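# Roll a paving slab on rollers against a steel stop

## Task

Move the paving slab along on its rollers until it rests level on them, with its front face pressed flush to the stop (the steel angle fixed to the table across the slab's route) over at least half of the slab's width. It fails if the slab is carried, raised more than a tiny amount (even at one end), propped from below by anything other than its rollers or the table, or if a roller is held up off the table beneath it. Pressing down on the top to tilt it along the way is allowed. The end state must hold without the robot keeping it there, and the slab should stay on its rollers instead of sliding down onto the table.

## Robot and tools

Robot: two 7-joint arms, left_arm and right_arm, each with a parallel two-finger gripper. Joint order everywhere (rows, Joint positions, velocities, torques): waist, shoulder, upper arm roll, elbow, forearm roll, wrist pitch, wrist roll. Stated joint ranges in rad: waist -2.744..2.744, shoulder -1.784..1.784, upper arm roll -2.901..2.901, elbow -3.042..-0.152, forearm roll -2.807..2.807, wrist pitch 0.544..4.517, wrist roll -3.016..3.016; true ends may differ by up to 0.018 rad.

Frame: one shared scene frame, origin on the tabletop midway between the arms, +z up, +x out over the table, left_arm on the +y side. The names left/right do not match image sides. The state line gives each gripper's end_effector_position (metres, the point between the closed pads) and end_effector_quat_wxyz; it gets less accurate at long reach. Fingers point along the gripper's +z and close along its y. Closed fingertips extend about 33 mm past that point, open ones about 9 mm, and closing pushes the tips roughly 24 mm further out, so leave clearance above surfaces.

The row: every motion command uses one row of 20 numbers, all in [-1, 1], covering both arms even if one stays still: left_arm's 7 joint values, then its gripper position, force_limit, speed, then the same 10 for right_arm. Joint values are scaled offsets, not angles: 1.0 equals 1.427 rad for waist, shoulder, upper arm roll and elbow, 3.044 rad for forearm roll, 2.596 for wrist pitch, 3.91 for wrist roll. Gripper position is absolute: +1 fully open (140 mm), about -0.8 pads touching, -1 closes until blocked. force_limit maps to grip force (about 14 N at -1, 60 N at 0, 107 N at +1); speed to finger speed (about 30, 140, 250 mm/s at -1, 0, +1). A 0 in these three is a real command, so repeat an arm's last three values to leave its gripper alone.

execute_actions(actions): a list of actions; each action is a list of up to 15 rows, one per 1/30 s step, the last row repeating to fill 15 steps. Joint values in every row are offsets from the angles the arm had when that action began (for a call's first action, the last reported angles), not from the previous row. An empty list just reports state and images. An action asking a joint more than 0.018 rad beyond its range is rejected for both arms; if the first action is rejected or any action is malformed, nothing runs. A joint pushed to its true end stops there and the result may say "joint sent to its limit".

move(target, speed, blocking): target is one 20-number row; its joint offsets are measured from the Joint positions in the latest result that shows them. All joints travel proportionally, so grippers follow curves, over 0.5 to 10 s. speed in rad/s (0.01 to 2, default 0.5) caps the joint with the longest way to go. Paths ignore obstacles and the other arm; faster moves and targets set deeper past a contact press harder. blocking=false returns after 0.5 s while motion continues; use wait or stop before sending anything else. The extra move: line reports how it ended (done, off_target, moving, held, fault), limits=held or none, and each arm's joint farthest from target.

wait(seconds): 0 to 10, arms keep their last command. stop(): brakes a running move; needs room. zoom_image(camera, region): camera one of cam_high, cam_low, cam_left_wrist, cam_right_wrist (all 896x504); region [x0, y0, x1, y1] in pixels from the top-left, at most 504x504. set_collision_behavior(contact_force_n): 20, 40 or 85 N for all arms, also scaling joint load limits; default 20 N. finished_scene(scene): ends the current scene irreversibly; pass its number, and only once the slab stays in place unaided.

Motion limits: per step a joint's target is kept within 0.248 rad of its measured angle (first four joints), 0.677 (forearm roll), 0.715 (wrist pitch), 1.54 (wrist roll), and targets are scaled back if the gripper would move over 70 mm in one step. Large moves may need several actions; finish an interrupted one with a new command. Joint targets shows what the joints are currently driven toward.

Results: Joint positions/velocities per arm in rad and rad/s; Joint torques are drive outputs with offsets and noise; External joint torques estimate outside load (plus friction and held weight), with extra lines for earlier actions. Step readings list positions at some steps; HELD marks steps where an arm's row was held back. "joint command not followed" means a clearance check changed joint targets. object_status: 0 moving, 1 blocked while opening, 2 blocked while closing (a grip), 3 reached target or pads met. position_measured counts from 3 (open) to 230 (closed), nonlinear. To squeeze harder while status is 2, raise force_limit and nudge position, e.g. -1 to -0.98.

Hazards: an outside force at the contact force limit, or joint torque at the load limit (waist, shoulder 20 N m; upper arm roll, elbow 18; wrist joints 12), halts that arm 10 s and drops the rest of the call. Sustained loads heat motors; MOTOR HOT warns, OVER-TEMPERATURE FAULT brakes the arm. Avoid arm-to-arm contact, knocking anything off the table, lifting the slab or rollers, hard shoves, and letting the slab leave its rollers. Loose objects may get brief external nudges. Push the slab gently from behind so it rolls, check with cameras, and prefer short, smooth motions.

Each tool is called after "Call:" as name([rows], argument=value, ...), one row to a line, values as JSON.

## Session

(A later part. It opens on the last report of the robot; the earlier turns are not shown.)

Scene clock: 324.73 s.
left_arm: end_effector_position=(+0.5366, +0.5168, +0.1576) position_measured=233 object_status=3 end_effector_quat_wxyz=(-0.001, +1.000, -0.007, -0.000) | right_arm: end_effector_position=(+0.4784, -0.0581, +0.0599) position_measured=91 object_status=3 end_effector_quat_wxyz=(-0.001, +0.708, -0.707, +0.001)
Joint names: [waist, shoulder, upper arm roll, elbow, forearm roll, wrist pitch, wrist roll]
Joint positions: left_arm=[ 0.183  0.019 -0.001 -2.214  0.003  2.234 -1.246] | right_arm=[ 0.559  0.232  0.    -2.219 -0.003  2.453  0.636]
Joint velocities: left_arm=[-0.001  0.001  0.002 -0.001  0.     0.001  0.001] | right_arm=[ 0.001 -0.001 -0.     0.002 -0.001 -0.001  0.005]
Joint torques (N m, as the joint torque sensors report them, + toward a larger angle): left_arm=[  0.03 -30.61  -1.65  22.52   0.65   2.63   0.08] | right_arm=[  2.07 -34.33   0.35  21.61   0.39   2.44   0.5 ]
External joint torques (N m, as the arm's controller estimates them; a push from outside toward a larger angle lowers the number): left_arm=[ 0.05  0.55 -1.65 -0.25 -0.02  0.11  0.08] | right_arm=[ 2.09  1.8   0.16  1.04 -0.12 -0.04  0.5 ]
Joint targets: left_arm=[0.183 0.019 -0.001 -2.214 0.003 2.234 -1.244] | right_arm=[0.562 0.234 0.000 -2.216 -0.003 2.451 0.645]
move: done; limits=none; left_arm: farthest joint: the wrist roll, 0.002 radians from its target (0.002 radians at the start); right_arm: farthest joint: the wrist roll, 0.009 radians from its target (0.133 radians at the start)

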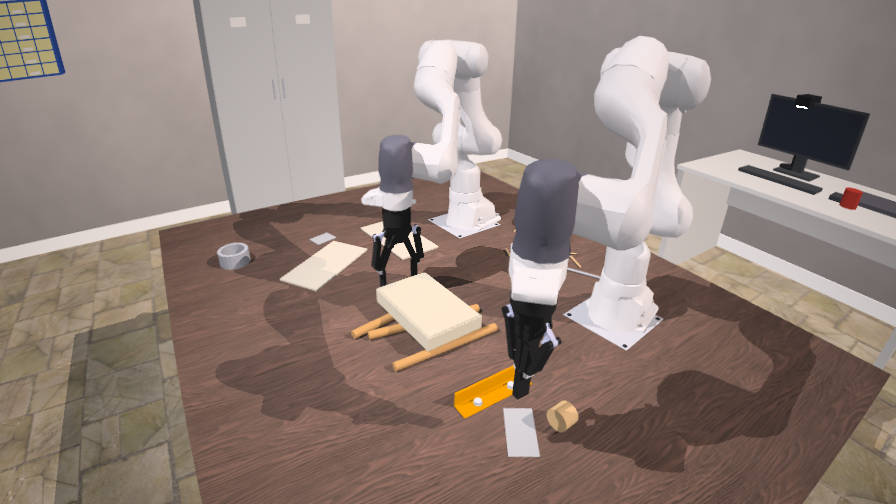

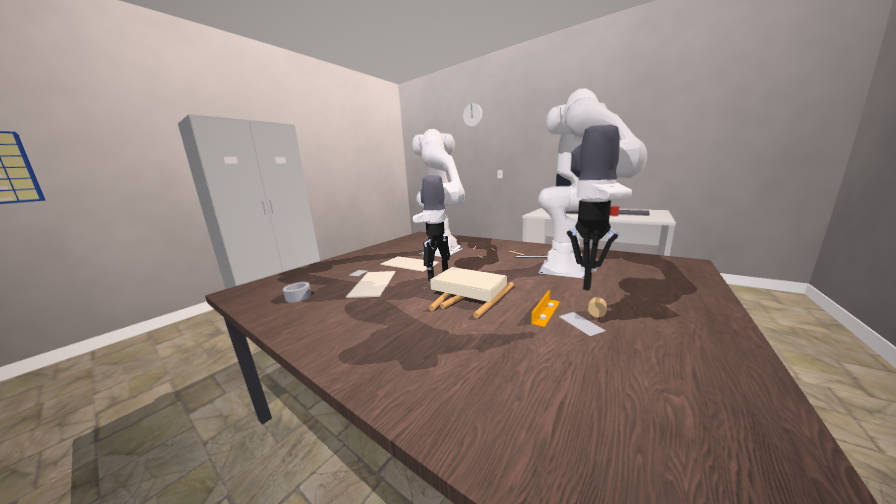

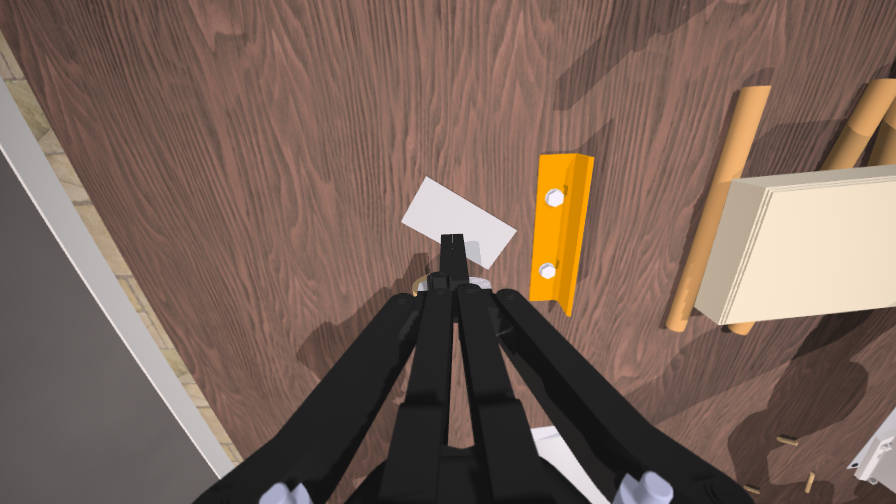

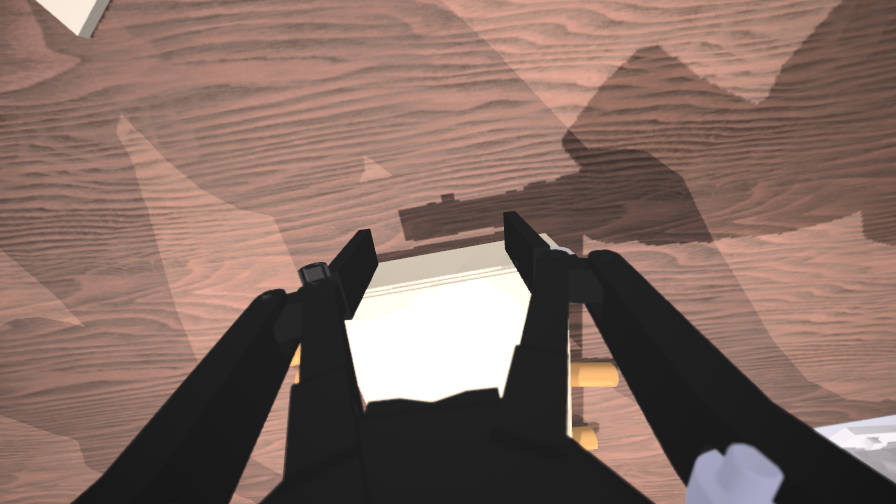

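Call:
move(target=[0,0,0,0,0,0,0,-1,0,0,0.038,0.040,0,0.06,0,-0.012,0.016,0.3,0,0], speed=0.04)

Scene clock: 331.83 s.
left_arm: end_effector_position=(+0.5366, +0.5168, +0.1576) position_measured=233 object_status=3 end_effector_quat_wxyz=(-0.001, +1.000, -0.007, -0.000) | right_arm: end_effector_position=(+0.4770, -0.0230, +0.0588) position_measured=91 object_status=3 end_effector_quat_wxyz=(+0.002, +0.707, -0.707, +0.001)
Joint names: [waist, shoulder, upper arm roll, elbow, forearm roll, wrist pitch, wrist roll]
Joint positions: left_arm=[ 0.183  0.019 -0.001 -2.214  0.003  2.234 -1.246] | right_arm=[ 0.61   0.288  0.    -2.136 -0.003  2.421  0.689]
Joint velocities: left_arm=[ 0.001 -0.    -0.001  0.001 -0.    -0.     0.001] | right_arm=[-0.001  0.    -0.     0.001 -0.001 -0.002  0.007]
Joint torques (N m, as the joint torque sensors report them, + toward a larger angle): left_arm=[  0.19 -30.74  -1.34  22.53   0.67   2.57   0.08] | right_arm=[  1.56 -36.99   0.05  22.62   0.42   2.89   0.54]
External joint torques (N m, as the arm's controller estimates them; a push from outside toward a larger angle lowers the number): left_arm=[ 0.16  0.54 -1.38 -0.28 -0.01  0.04  0.08] | right_arm=[ 1.68  0.99 -0.1   1.83 -0.1   0.44  0.54]
Joint targets: left_arm=[0.183 0.019 -0.001 -2.214 0.003 2.234 -1.246] | right_arm=[0.613 0.289 0.000 -2.133 -0.003 2.421 0.698]
move: done; limits=none; left_arm: farthest joint: the waist, 0.000 radians from its target (0.000 radians at the start); right_arm: farthest joint: the wrist roll, 0.010 radians from its target (0.061 radians at the start)

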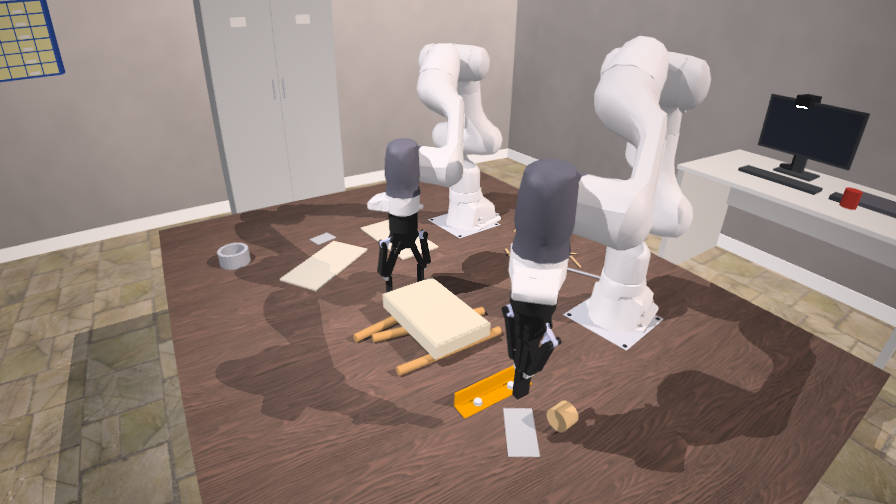

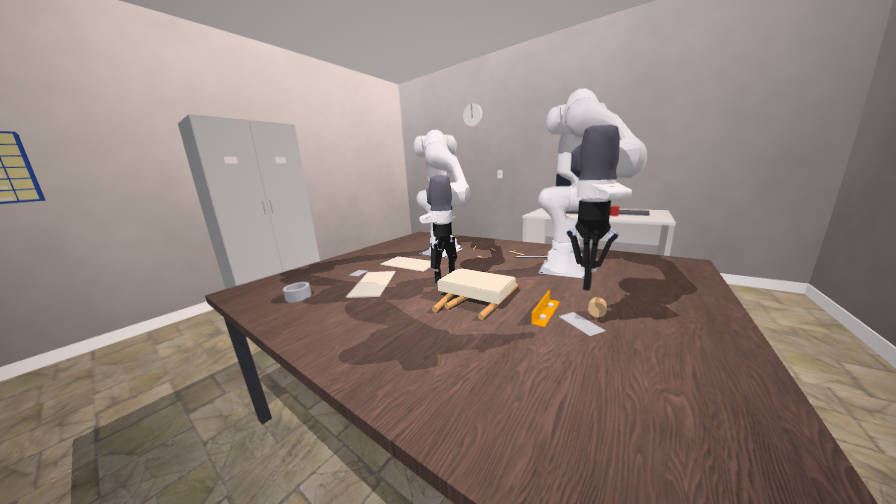

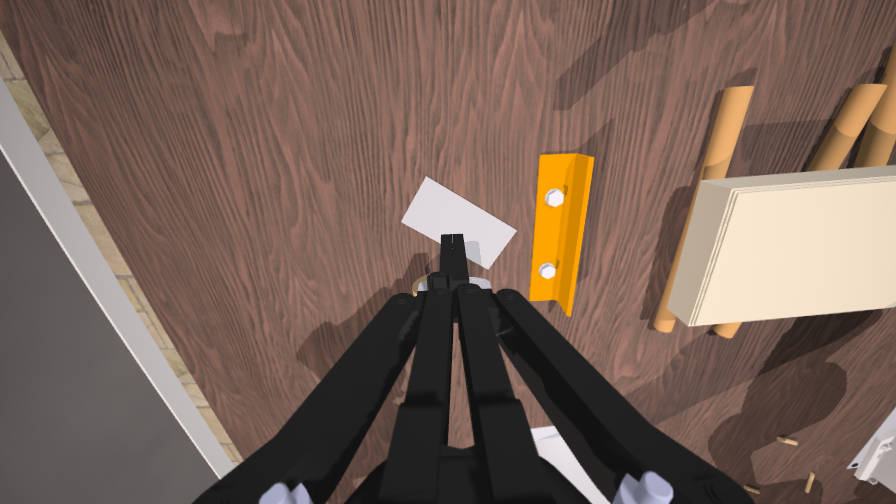

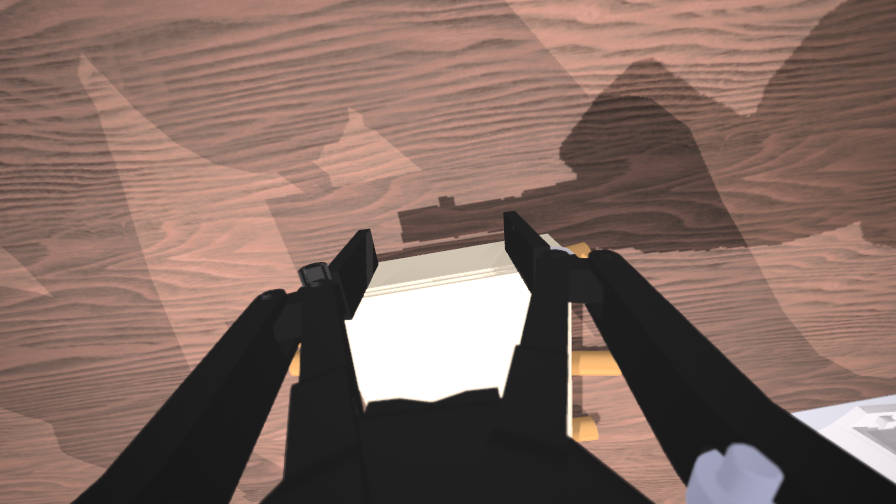

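Call:
move(target=[0,0,0,0,0,0,0,-1,0,0,0.101,0.116,0,0.188,0,-0.038,0.038,0.3,0,0], speed=0.07)

Scene clock: 341.30 s.
left_arm: end_effector_position=(+0.5366, +0.5168, +0.1576) position_measured=233 object_status=3 end_effector_quat_wxyz=(-0.001, +1.000, -0.007, -0.000) | right_arm: end_effector_position=(+0.4675, +0.0850, +0.0613) position_measured=91 object_status=3 end_effector_quat_wxyz=(-0.001, +0.707, -0.707, +0.001)
Joint names: [waist, shoulder, upper arm roll, elbow, forearm roll, wrist pitch, wrist roll]
Joint positions: left_arm=[ 0.183  0.019 -0.001 -2.214  0.003  2.234 -1.246] | right_arm=[ 0.751  0.451  0.    -1.871 -0.003  2.324  0.829]
Joint velocities: left_arm=[ 0.001  0.001  0.002  0.001 -0.001  0.001  0.001] | right_arm=[ 0.     0.    -0.001  0.    -0.    -0.001  0.006]
Joint torques (N m, as the joint torque sensors report them, + toward a larger angle): left_arm=[ -0.02 -30.74  -1.65  23.11   0.63   2.65  -0.01] | right_arm=[  0.92 -43.23   0.3   22.8    0.43   2.45   0.37]
External joint torques (N m, as the arm's controller estimates them; a push from outside toward a larger angle lowers the number): left_arm=[-0.15  0.52 -1.79  0.28 -0.05  0.11 -0.01] | right_arm=[ 0.85  0.62 -0.15  0.94 -0.15  0.    0.37]
Joint targets: left_arm=[0.183 0.019 -0.001 -2.214 0.003 2.234 -1.246] | right_arm=[0.754 0.453 0.000 -1.868 -0.003 2.322 0.837]
move: done; limits=none; left_arm: farthest joint: the waist, 0.000 radians from its target (0.000 radians at the start); right_arm: farthest joint: the wrist roll, 0.009 radians from its target (0.147 radians at the start)

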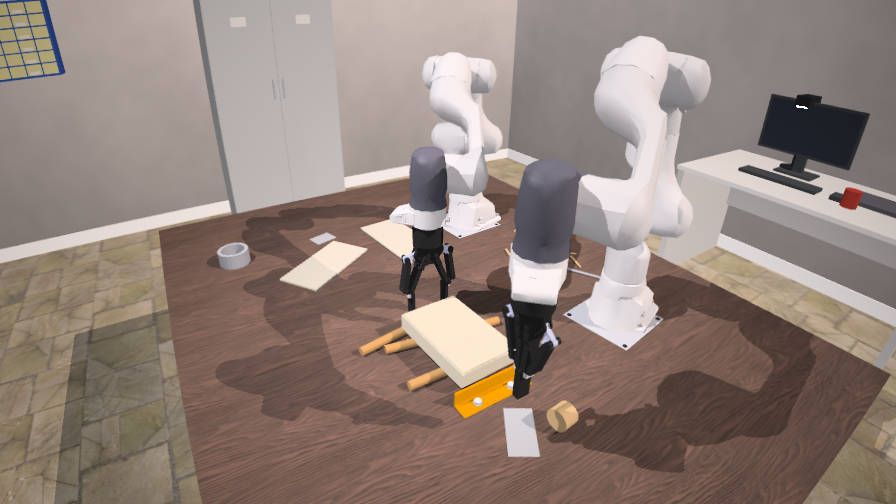

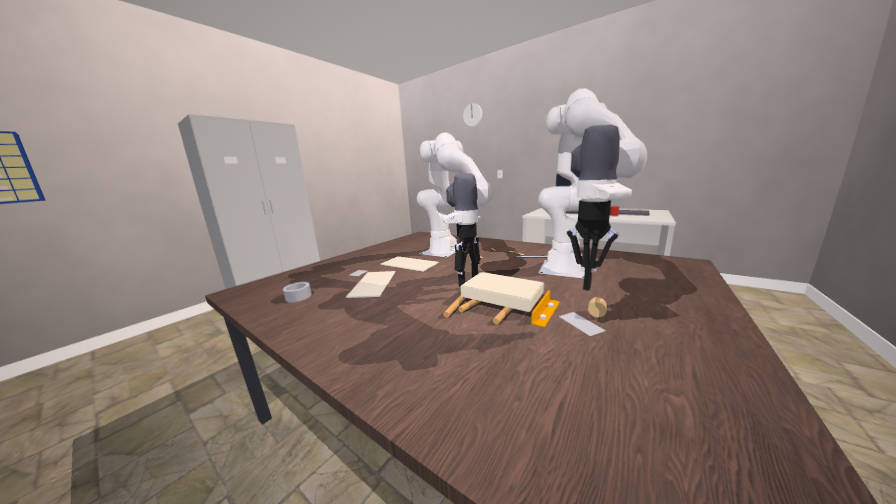

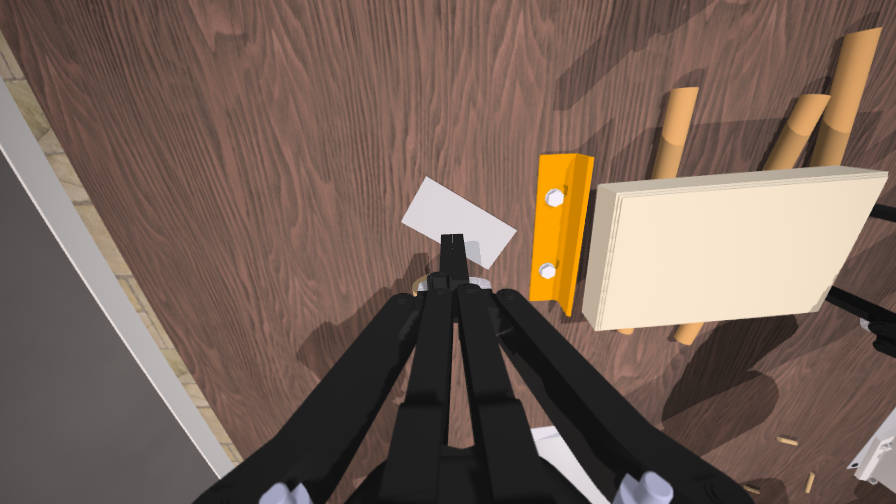

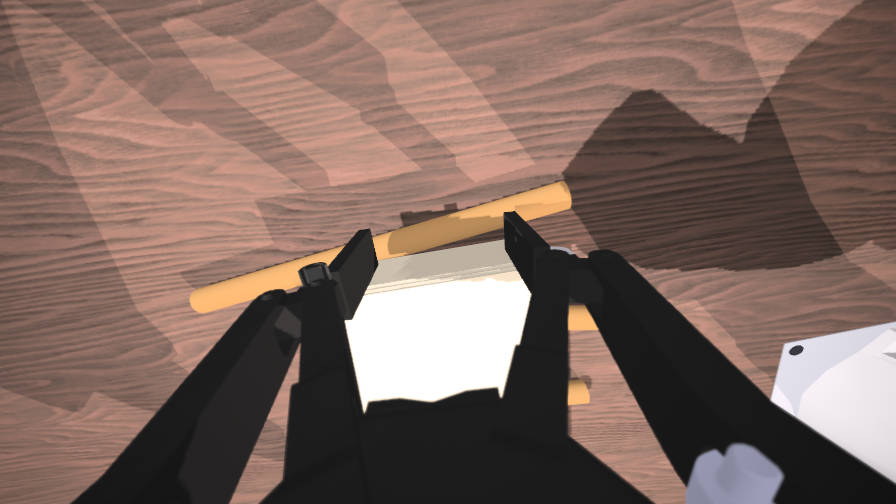

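Call:
move(target=[-0.17,0,0,0,0,0,-0.062,-1,0,0,0.027,0.041,0,0.066,0,-0.014,0.024,0.3,0,0], speed=0.09)

Scene clock: 350.53 s.
left_arm: end_effector_position=(+0.5610, +0.3920, +0.1576) position_measured=233 object_status=3 end_effector_quat_wxyz=(-0.001, +1.000, -0.009, -0.000) | right_arm: end_effector_position=(+0.4675, +0.0980, +0.0608) position_measured=91 object_status=3 end_effector_quat_wxyz=(-0.014, -0.691, +0.722, -0.007)
Joint names: [waist, shoulder, upper arm roll, elbow, forearm roll, wrist pitch, wrist roll]
Joint positions: left_arm=[-0.058  0.019 -0.001 -2.214  0.003  2.234 -1.482] | right_arm=[ 0.776  0.5   -0.008 -1.784 -0.009  2.256  0.894]
Joint velocities: left_arm=[-0.    -0.     0.    -0.001  0.     0.    -0.006] | right_arm=[ 0.     0.001  0.001 -0.    -0.001 -0.001  0.001]
Joint torques (N m, as the joint torque sensors report them, + toward a larger angle): left_arm=[ -1.43 -30.12  -1.31  22.89   0.73   2.67   0.  ] | right_arm=[  7.25 -39.63   6.18  25.67   2.12   7.61   1.63]
External joint torques (N m, as the arm's controller estimates them; a push from outside toward a larger angle lowers the number): left_arm=[-1.45  1.2  -1.35  0.03  0.04  0.13  0.  ] | right_arm=[7.18 5.92 5.81 3.47 1.52 5.23 1.63]
Joint targets: left_arm=[-0.060 0.019 -0.001 -2.214 0.003 2.234 -1.488] | right_arm=[0.789 0.510 0.000 -1.777 -0.003 2.287 0.922]
move: off_target (right_arm); limits=none; left_arm: farthest joint: the wrist roll, 0.006 radians from its target (0.243 radians at the start); right_arm: farthest joint: the wrist pitch, 0.032 radians from its target (0.036 radians at the start)

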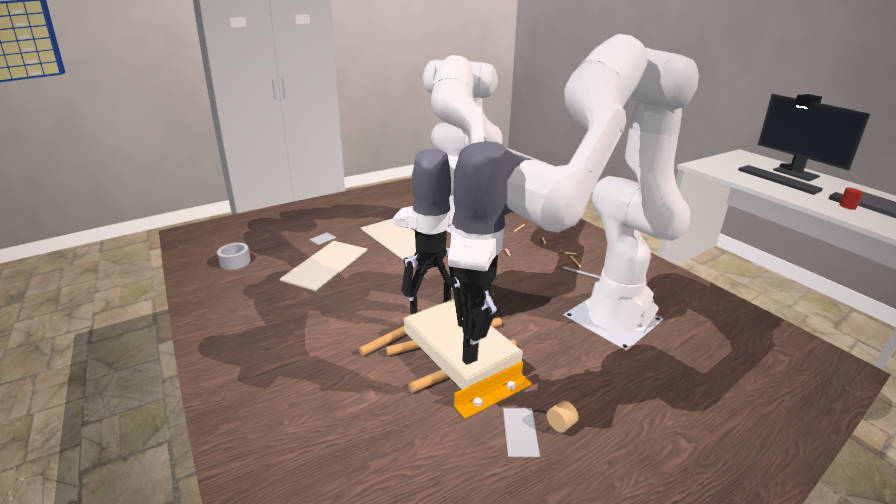

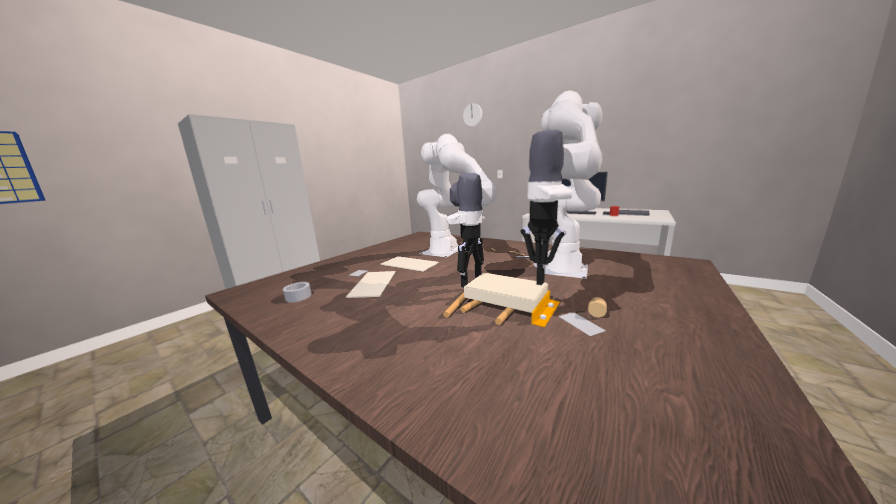

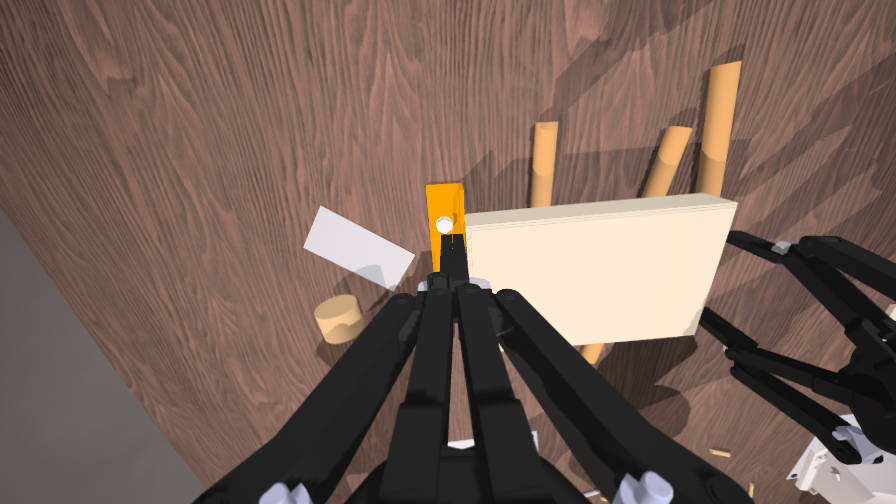

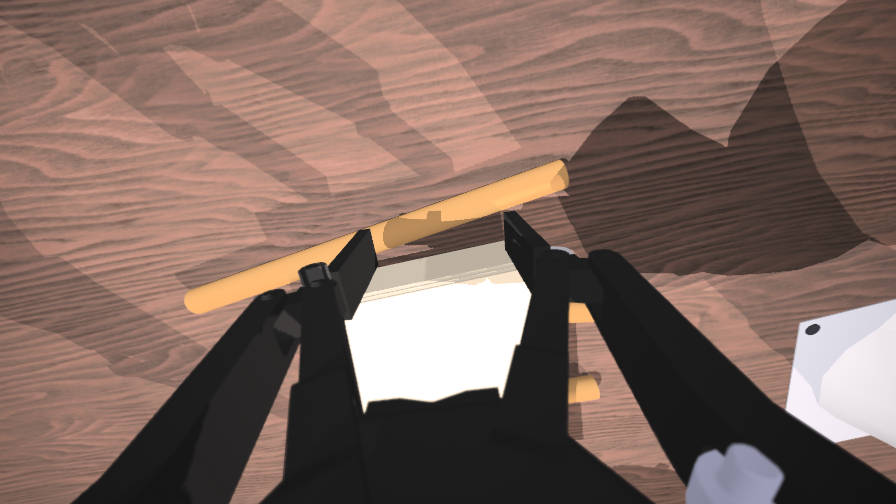

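Press with a −x bias (waist only) and open the left gripper to see.

Call:
move(target=[-0.015,0,0,0,0,0,0,1,0,0,0.02,0,0.005,0,0,0,0.008,0.3,0,0], speed=0.03)

Call:
zoom_image(camera="cam_left_wrist", region=[380,160,560,380])

Scene clock: 357.70 s.
left_arm: end_effector_position=(+0.5617, +0.3818, +0.1576) position_measured=3 object_status=3 end_effector_quat_wxyz=(-0.001, +1.000, -0.018, -0.000) | right_arm: end_effector_position=(+0.4602, +0.1023, +0.0608) position_measured=91 object_status=3 end_effector_quat_wxyz=(-0.016, -0.692, +0.722, -0.009)
Joint names: [waist, shoulder, upper arm roll, elbow, forearm roll, wrist pitch, wrist roll]
Joint positions: left_arm=[-0.077  0.019 -0.001 -2.214  0.003  2.234 -1.484] | right_arm=[ 0.793  0.5   -0.011 -1.784 -0.013  2.25   0.91 ]
Joint velocities: left_arm=[-0.001  0.     0.001 -0.    -0.001  0.    -0.   ] | right_arm=[-0.     0.    -0.     0.001 -0.    -0.     0.004]
Joint torques (N m, as the joint torque sensors report them, + toward a larger angle): left_arm=[ -1.47 -30.5   -1.24  22.4    0.63   2.6    0.17] | right_arm=[  6.06 -44.8    6.91  21.73   1.52   3.5    0.84]
External joint torques (N m, as the arm's controller estimates them; a push from outside toward a larger angle lowers the number): left_arm=[-1.44  0.71 -1.23 -0.36 -0.06  0.08  0.17] | right_arm=[ 6.09  0.82  6.67 -0.53  0.92  1.12  0.84]
Joint targets: left_arm=[-0.079 0.019 -0.001 -2.214 0.003 2.234 -1.482] | right_arm=[0.804 0.500 -0.001 -1.784 -0.009 2.256 0.925]
move: off_target (right_arm); limits=none; left_arm: farthest joint: the waist, 0.002 radians from its target (0.022 radians at the start); right_arm: farthest joint: the wrist roll, 0.015 radians from its target (0.031 radians at the start)

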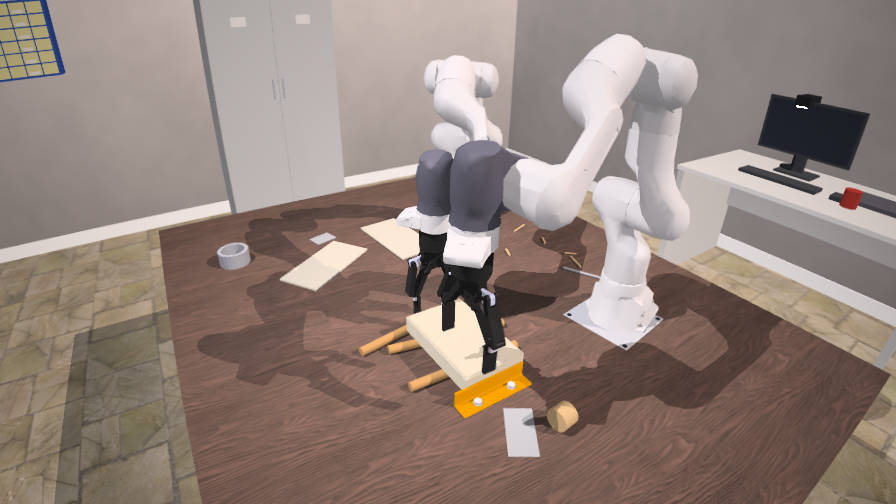

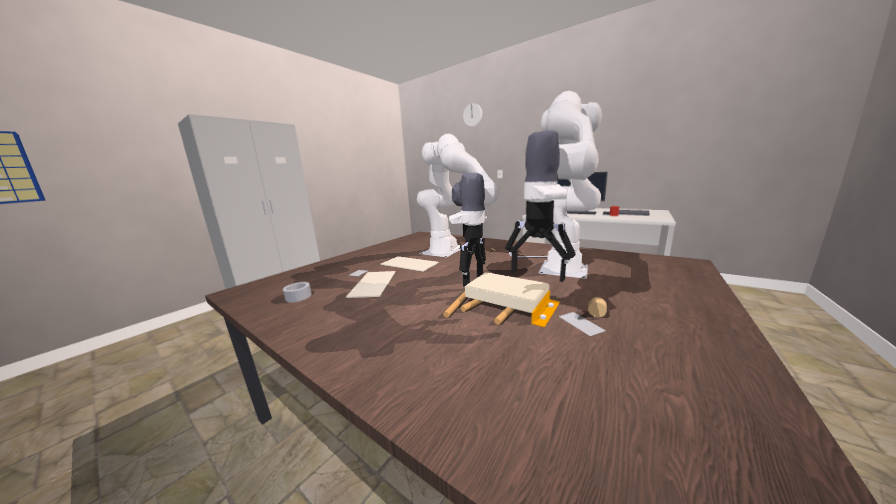

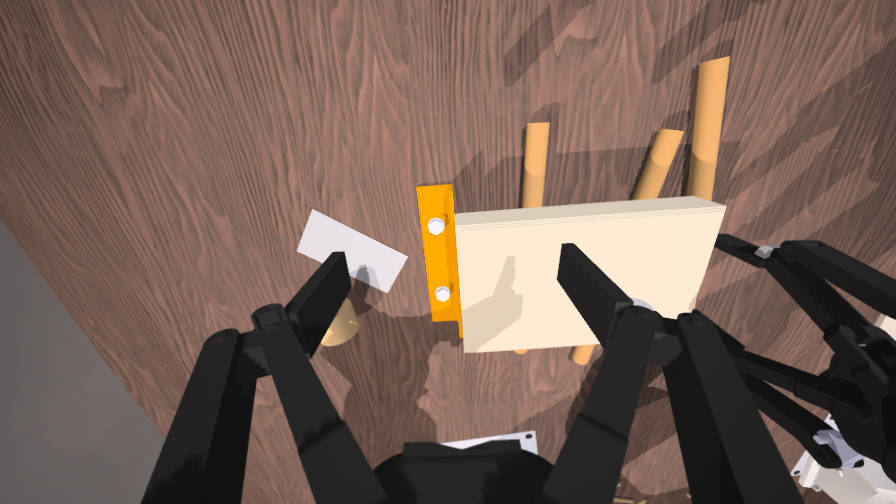

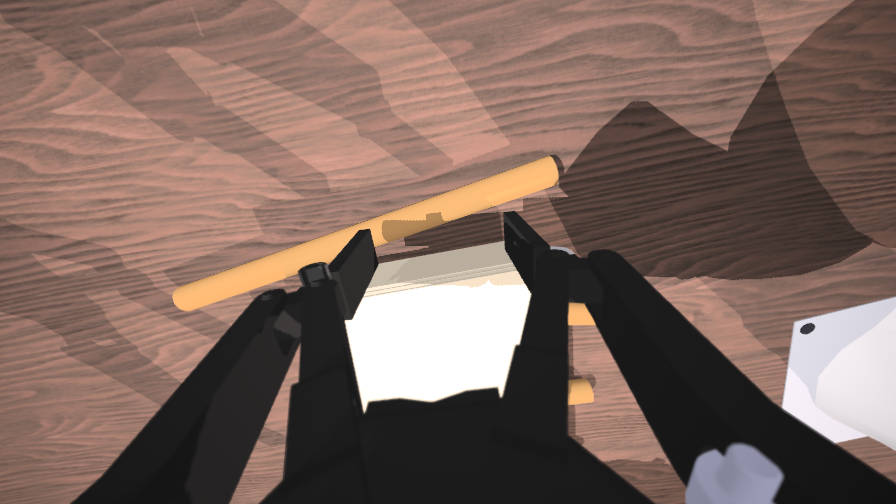

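Region (380, 160, 560, 380) of cam_left_wrist's 896x504 image, scaled by 2.291, with more detail than that image has; it fills the left 412 columns of this view, and the rest is white.

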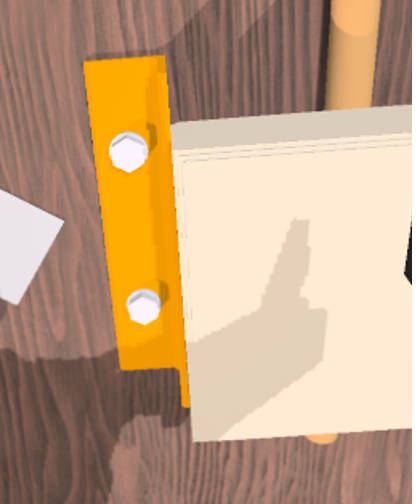

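Flush. Back off.

Call:
move(target=[0,0,0,0,0,0,0,1,0,0,-0.02,-0.035,0,-0.05,0,0.01,0,0.3,0,0], speed=0.08)

Call:
zoom_image(camera="cam_left_wrist", region=[380,160,560,380])

Scene clock: 366.47 s.
left_arm: end_effector_position=(+0.5617, +0.3817, +0.1576) position_measured=3 object_status=3 end_effector_quat_wxyz=(-0.001, +1.000, -0.018, -0.000) | right_arm: end_effector_position=(+0.4628, +0.0800, +0.0643) position_measured=91 object_status=3 end_effector_quat_wxyz=(-0.015, -0.682, +0.731, -0.009)
Joint names: [waist, shoulder, upper arm roll, elbow, forearm roll, wrist pitch, wrist roll]
Joint positions: left_arm=[-0.077  0.019 -0.001 -2.214  0.003  2.234 -1.484] | right_arm=[ 0.767  0.452 -0.011 -1.853 -0.014  2.274  0.911]
Joint velocities: left_arm=[-0.001  0.001  0.     0.001 -0.001  0.     0.002] | right_arm=[-0.    -0.001  0.    -0.003  0.001  0.005 -0.001]
Joint torques (N m, as the joint torque sensors report them, + toward a larger angle): left_arm=[ -0.35 -30.29  -1.38  22.64   0.59   2.6    0.07] | right_arm=[ -2.14 -45.27   0.41  19.66   0.55   2.9   -0.01]
External joint torques (N m, as the arm's controller estimates them; a push from outside toward a larger angle lowers the number): left_arm=[-0.4   1.06 -1.45 -0.26 -0.1   0.06  0.07] | right_arm=[-2.13 -1.32  0.18 -2.28 -0.04  0.54 -0.01]
Joint targets: left_arm=[-0.077 0.019 -0.001 -2.214 0.003 2.234 -1.484] | right_arm=[0.764 0.450 -0.011 -1.855 -0.013 2.276 0.910]
move: done; limits=none; left_arm: farthest joint: the waist, 0.000 radians from its target (0.000 radians at the start); right_arm: farthest joint: the waist, 0.002 radians from its target (0.028 radians at the start)

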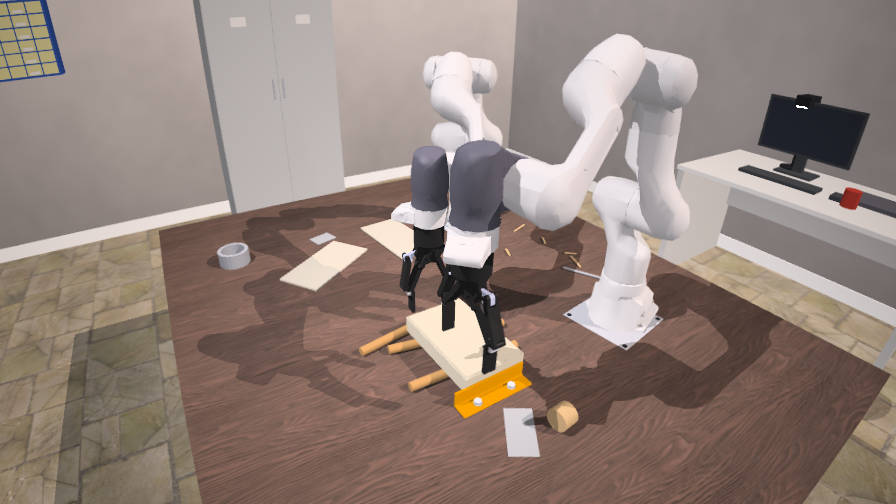

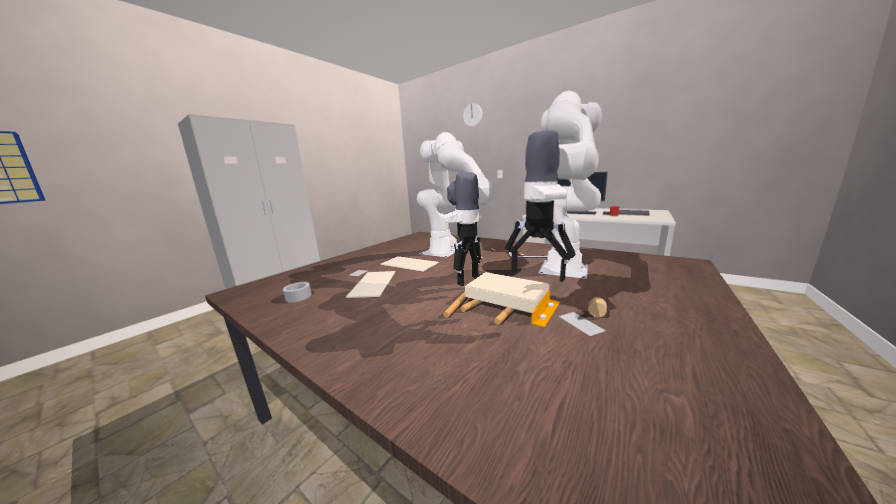

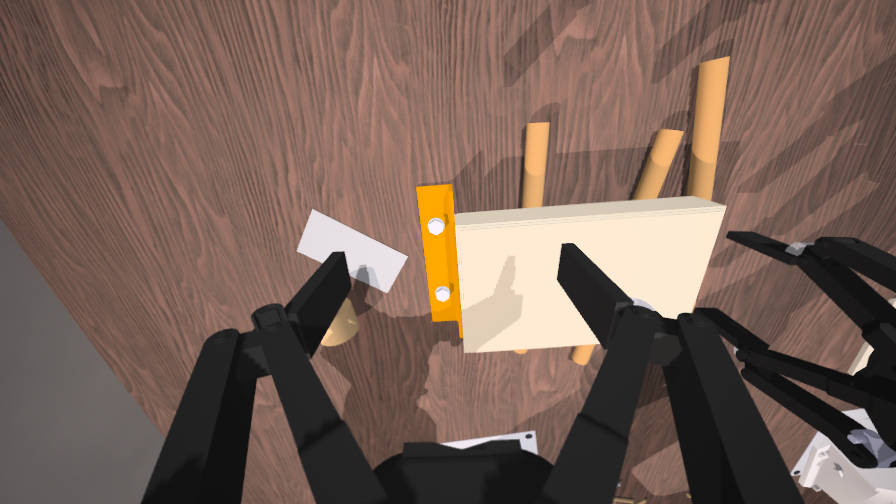

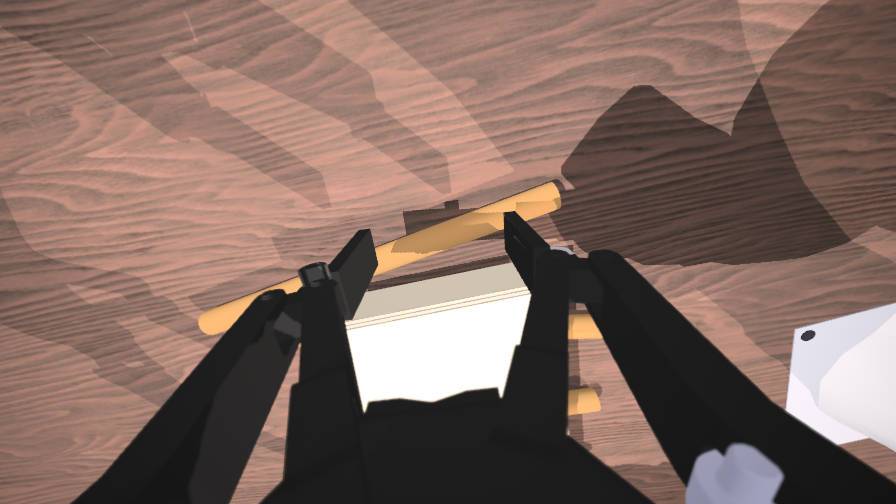

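Region (380, 160, 560, 380) of cam_left_wrist's 896x504 image, scaled by 2.291, with more detail than that image has; it fills the left 412 columns of this view, and the rest is white.

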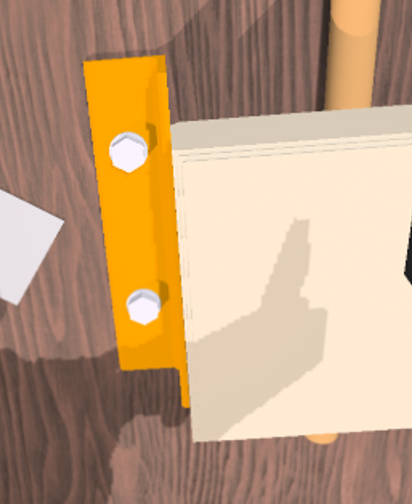

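Call:
finished_scene(scene=1)

The scene is finished: the task was done.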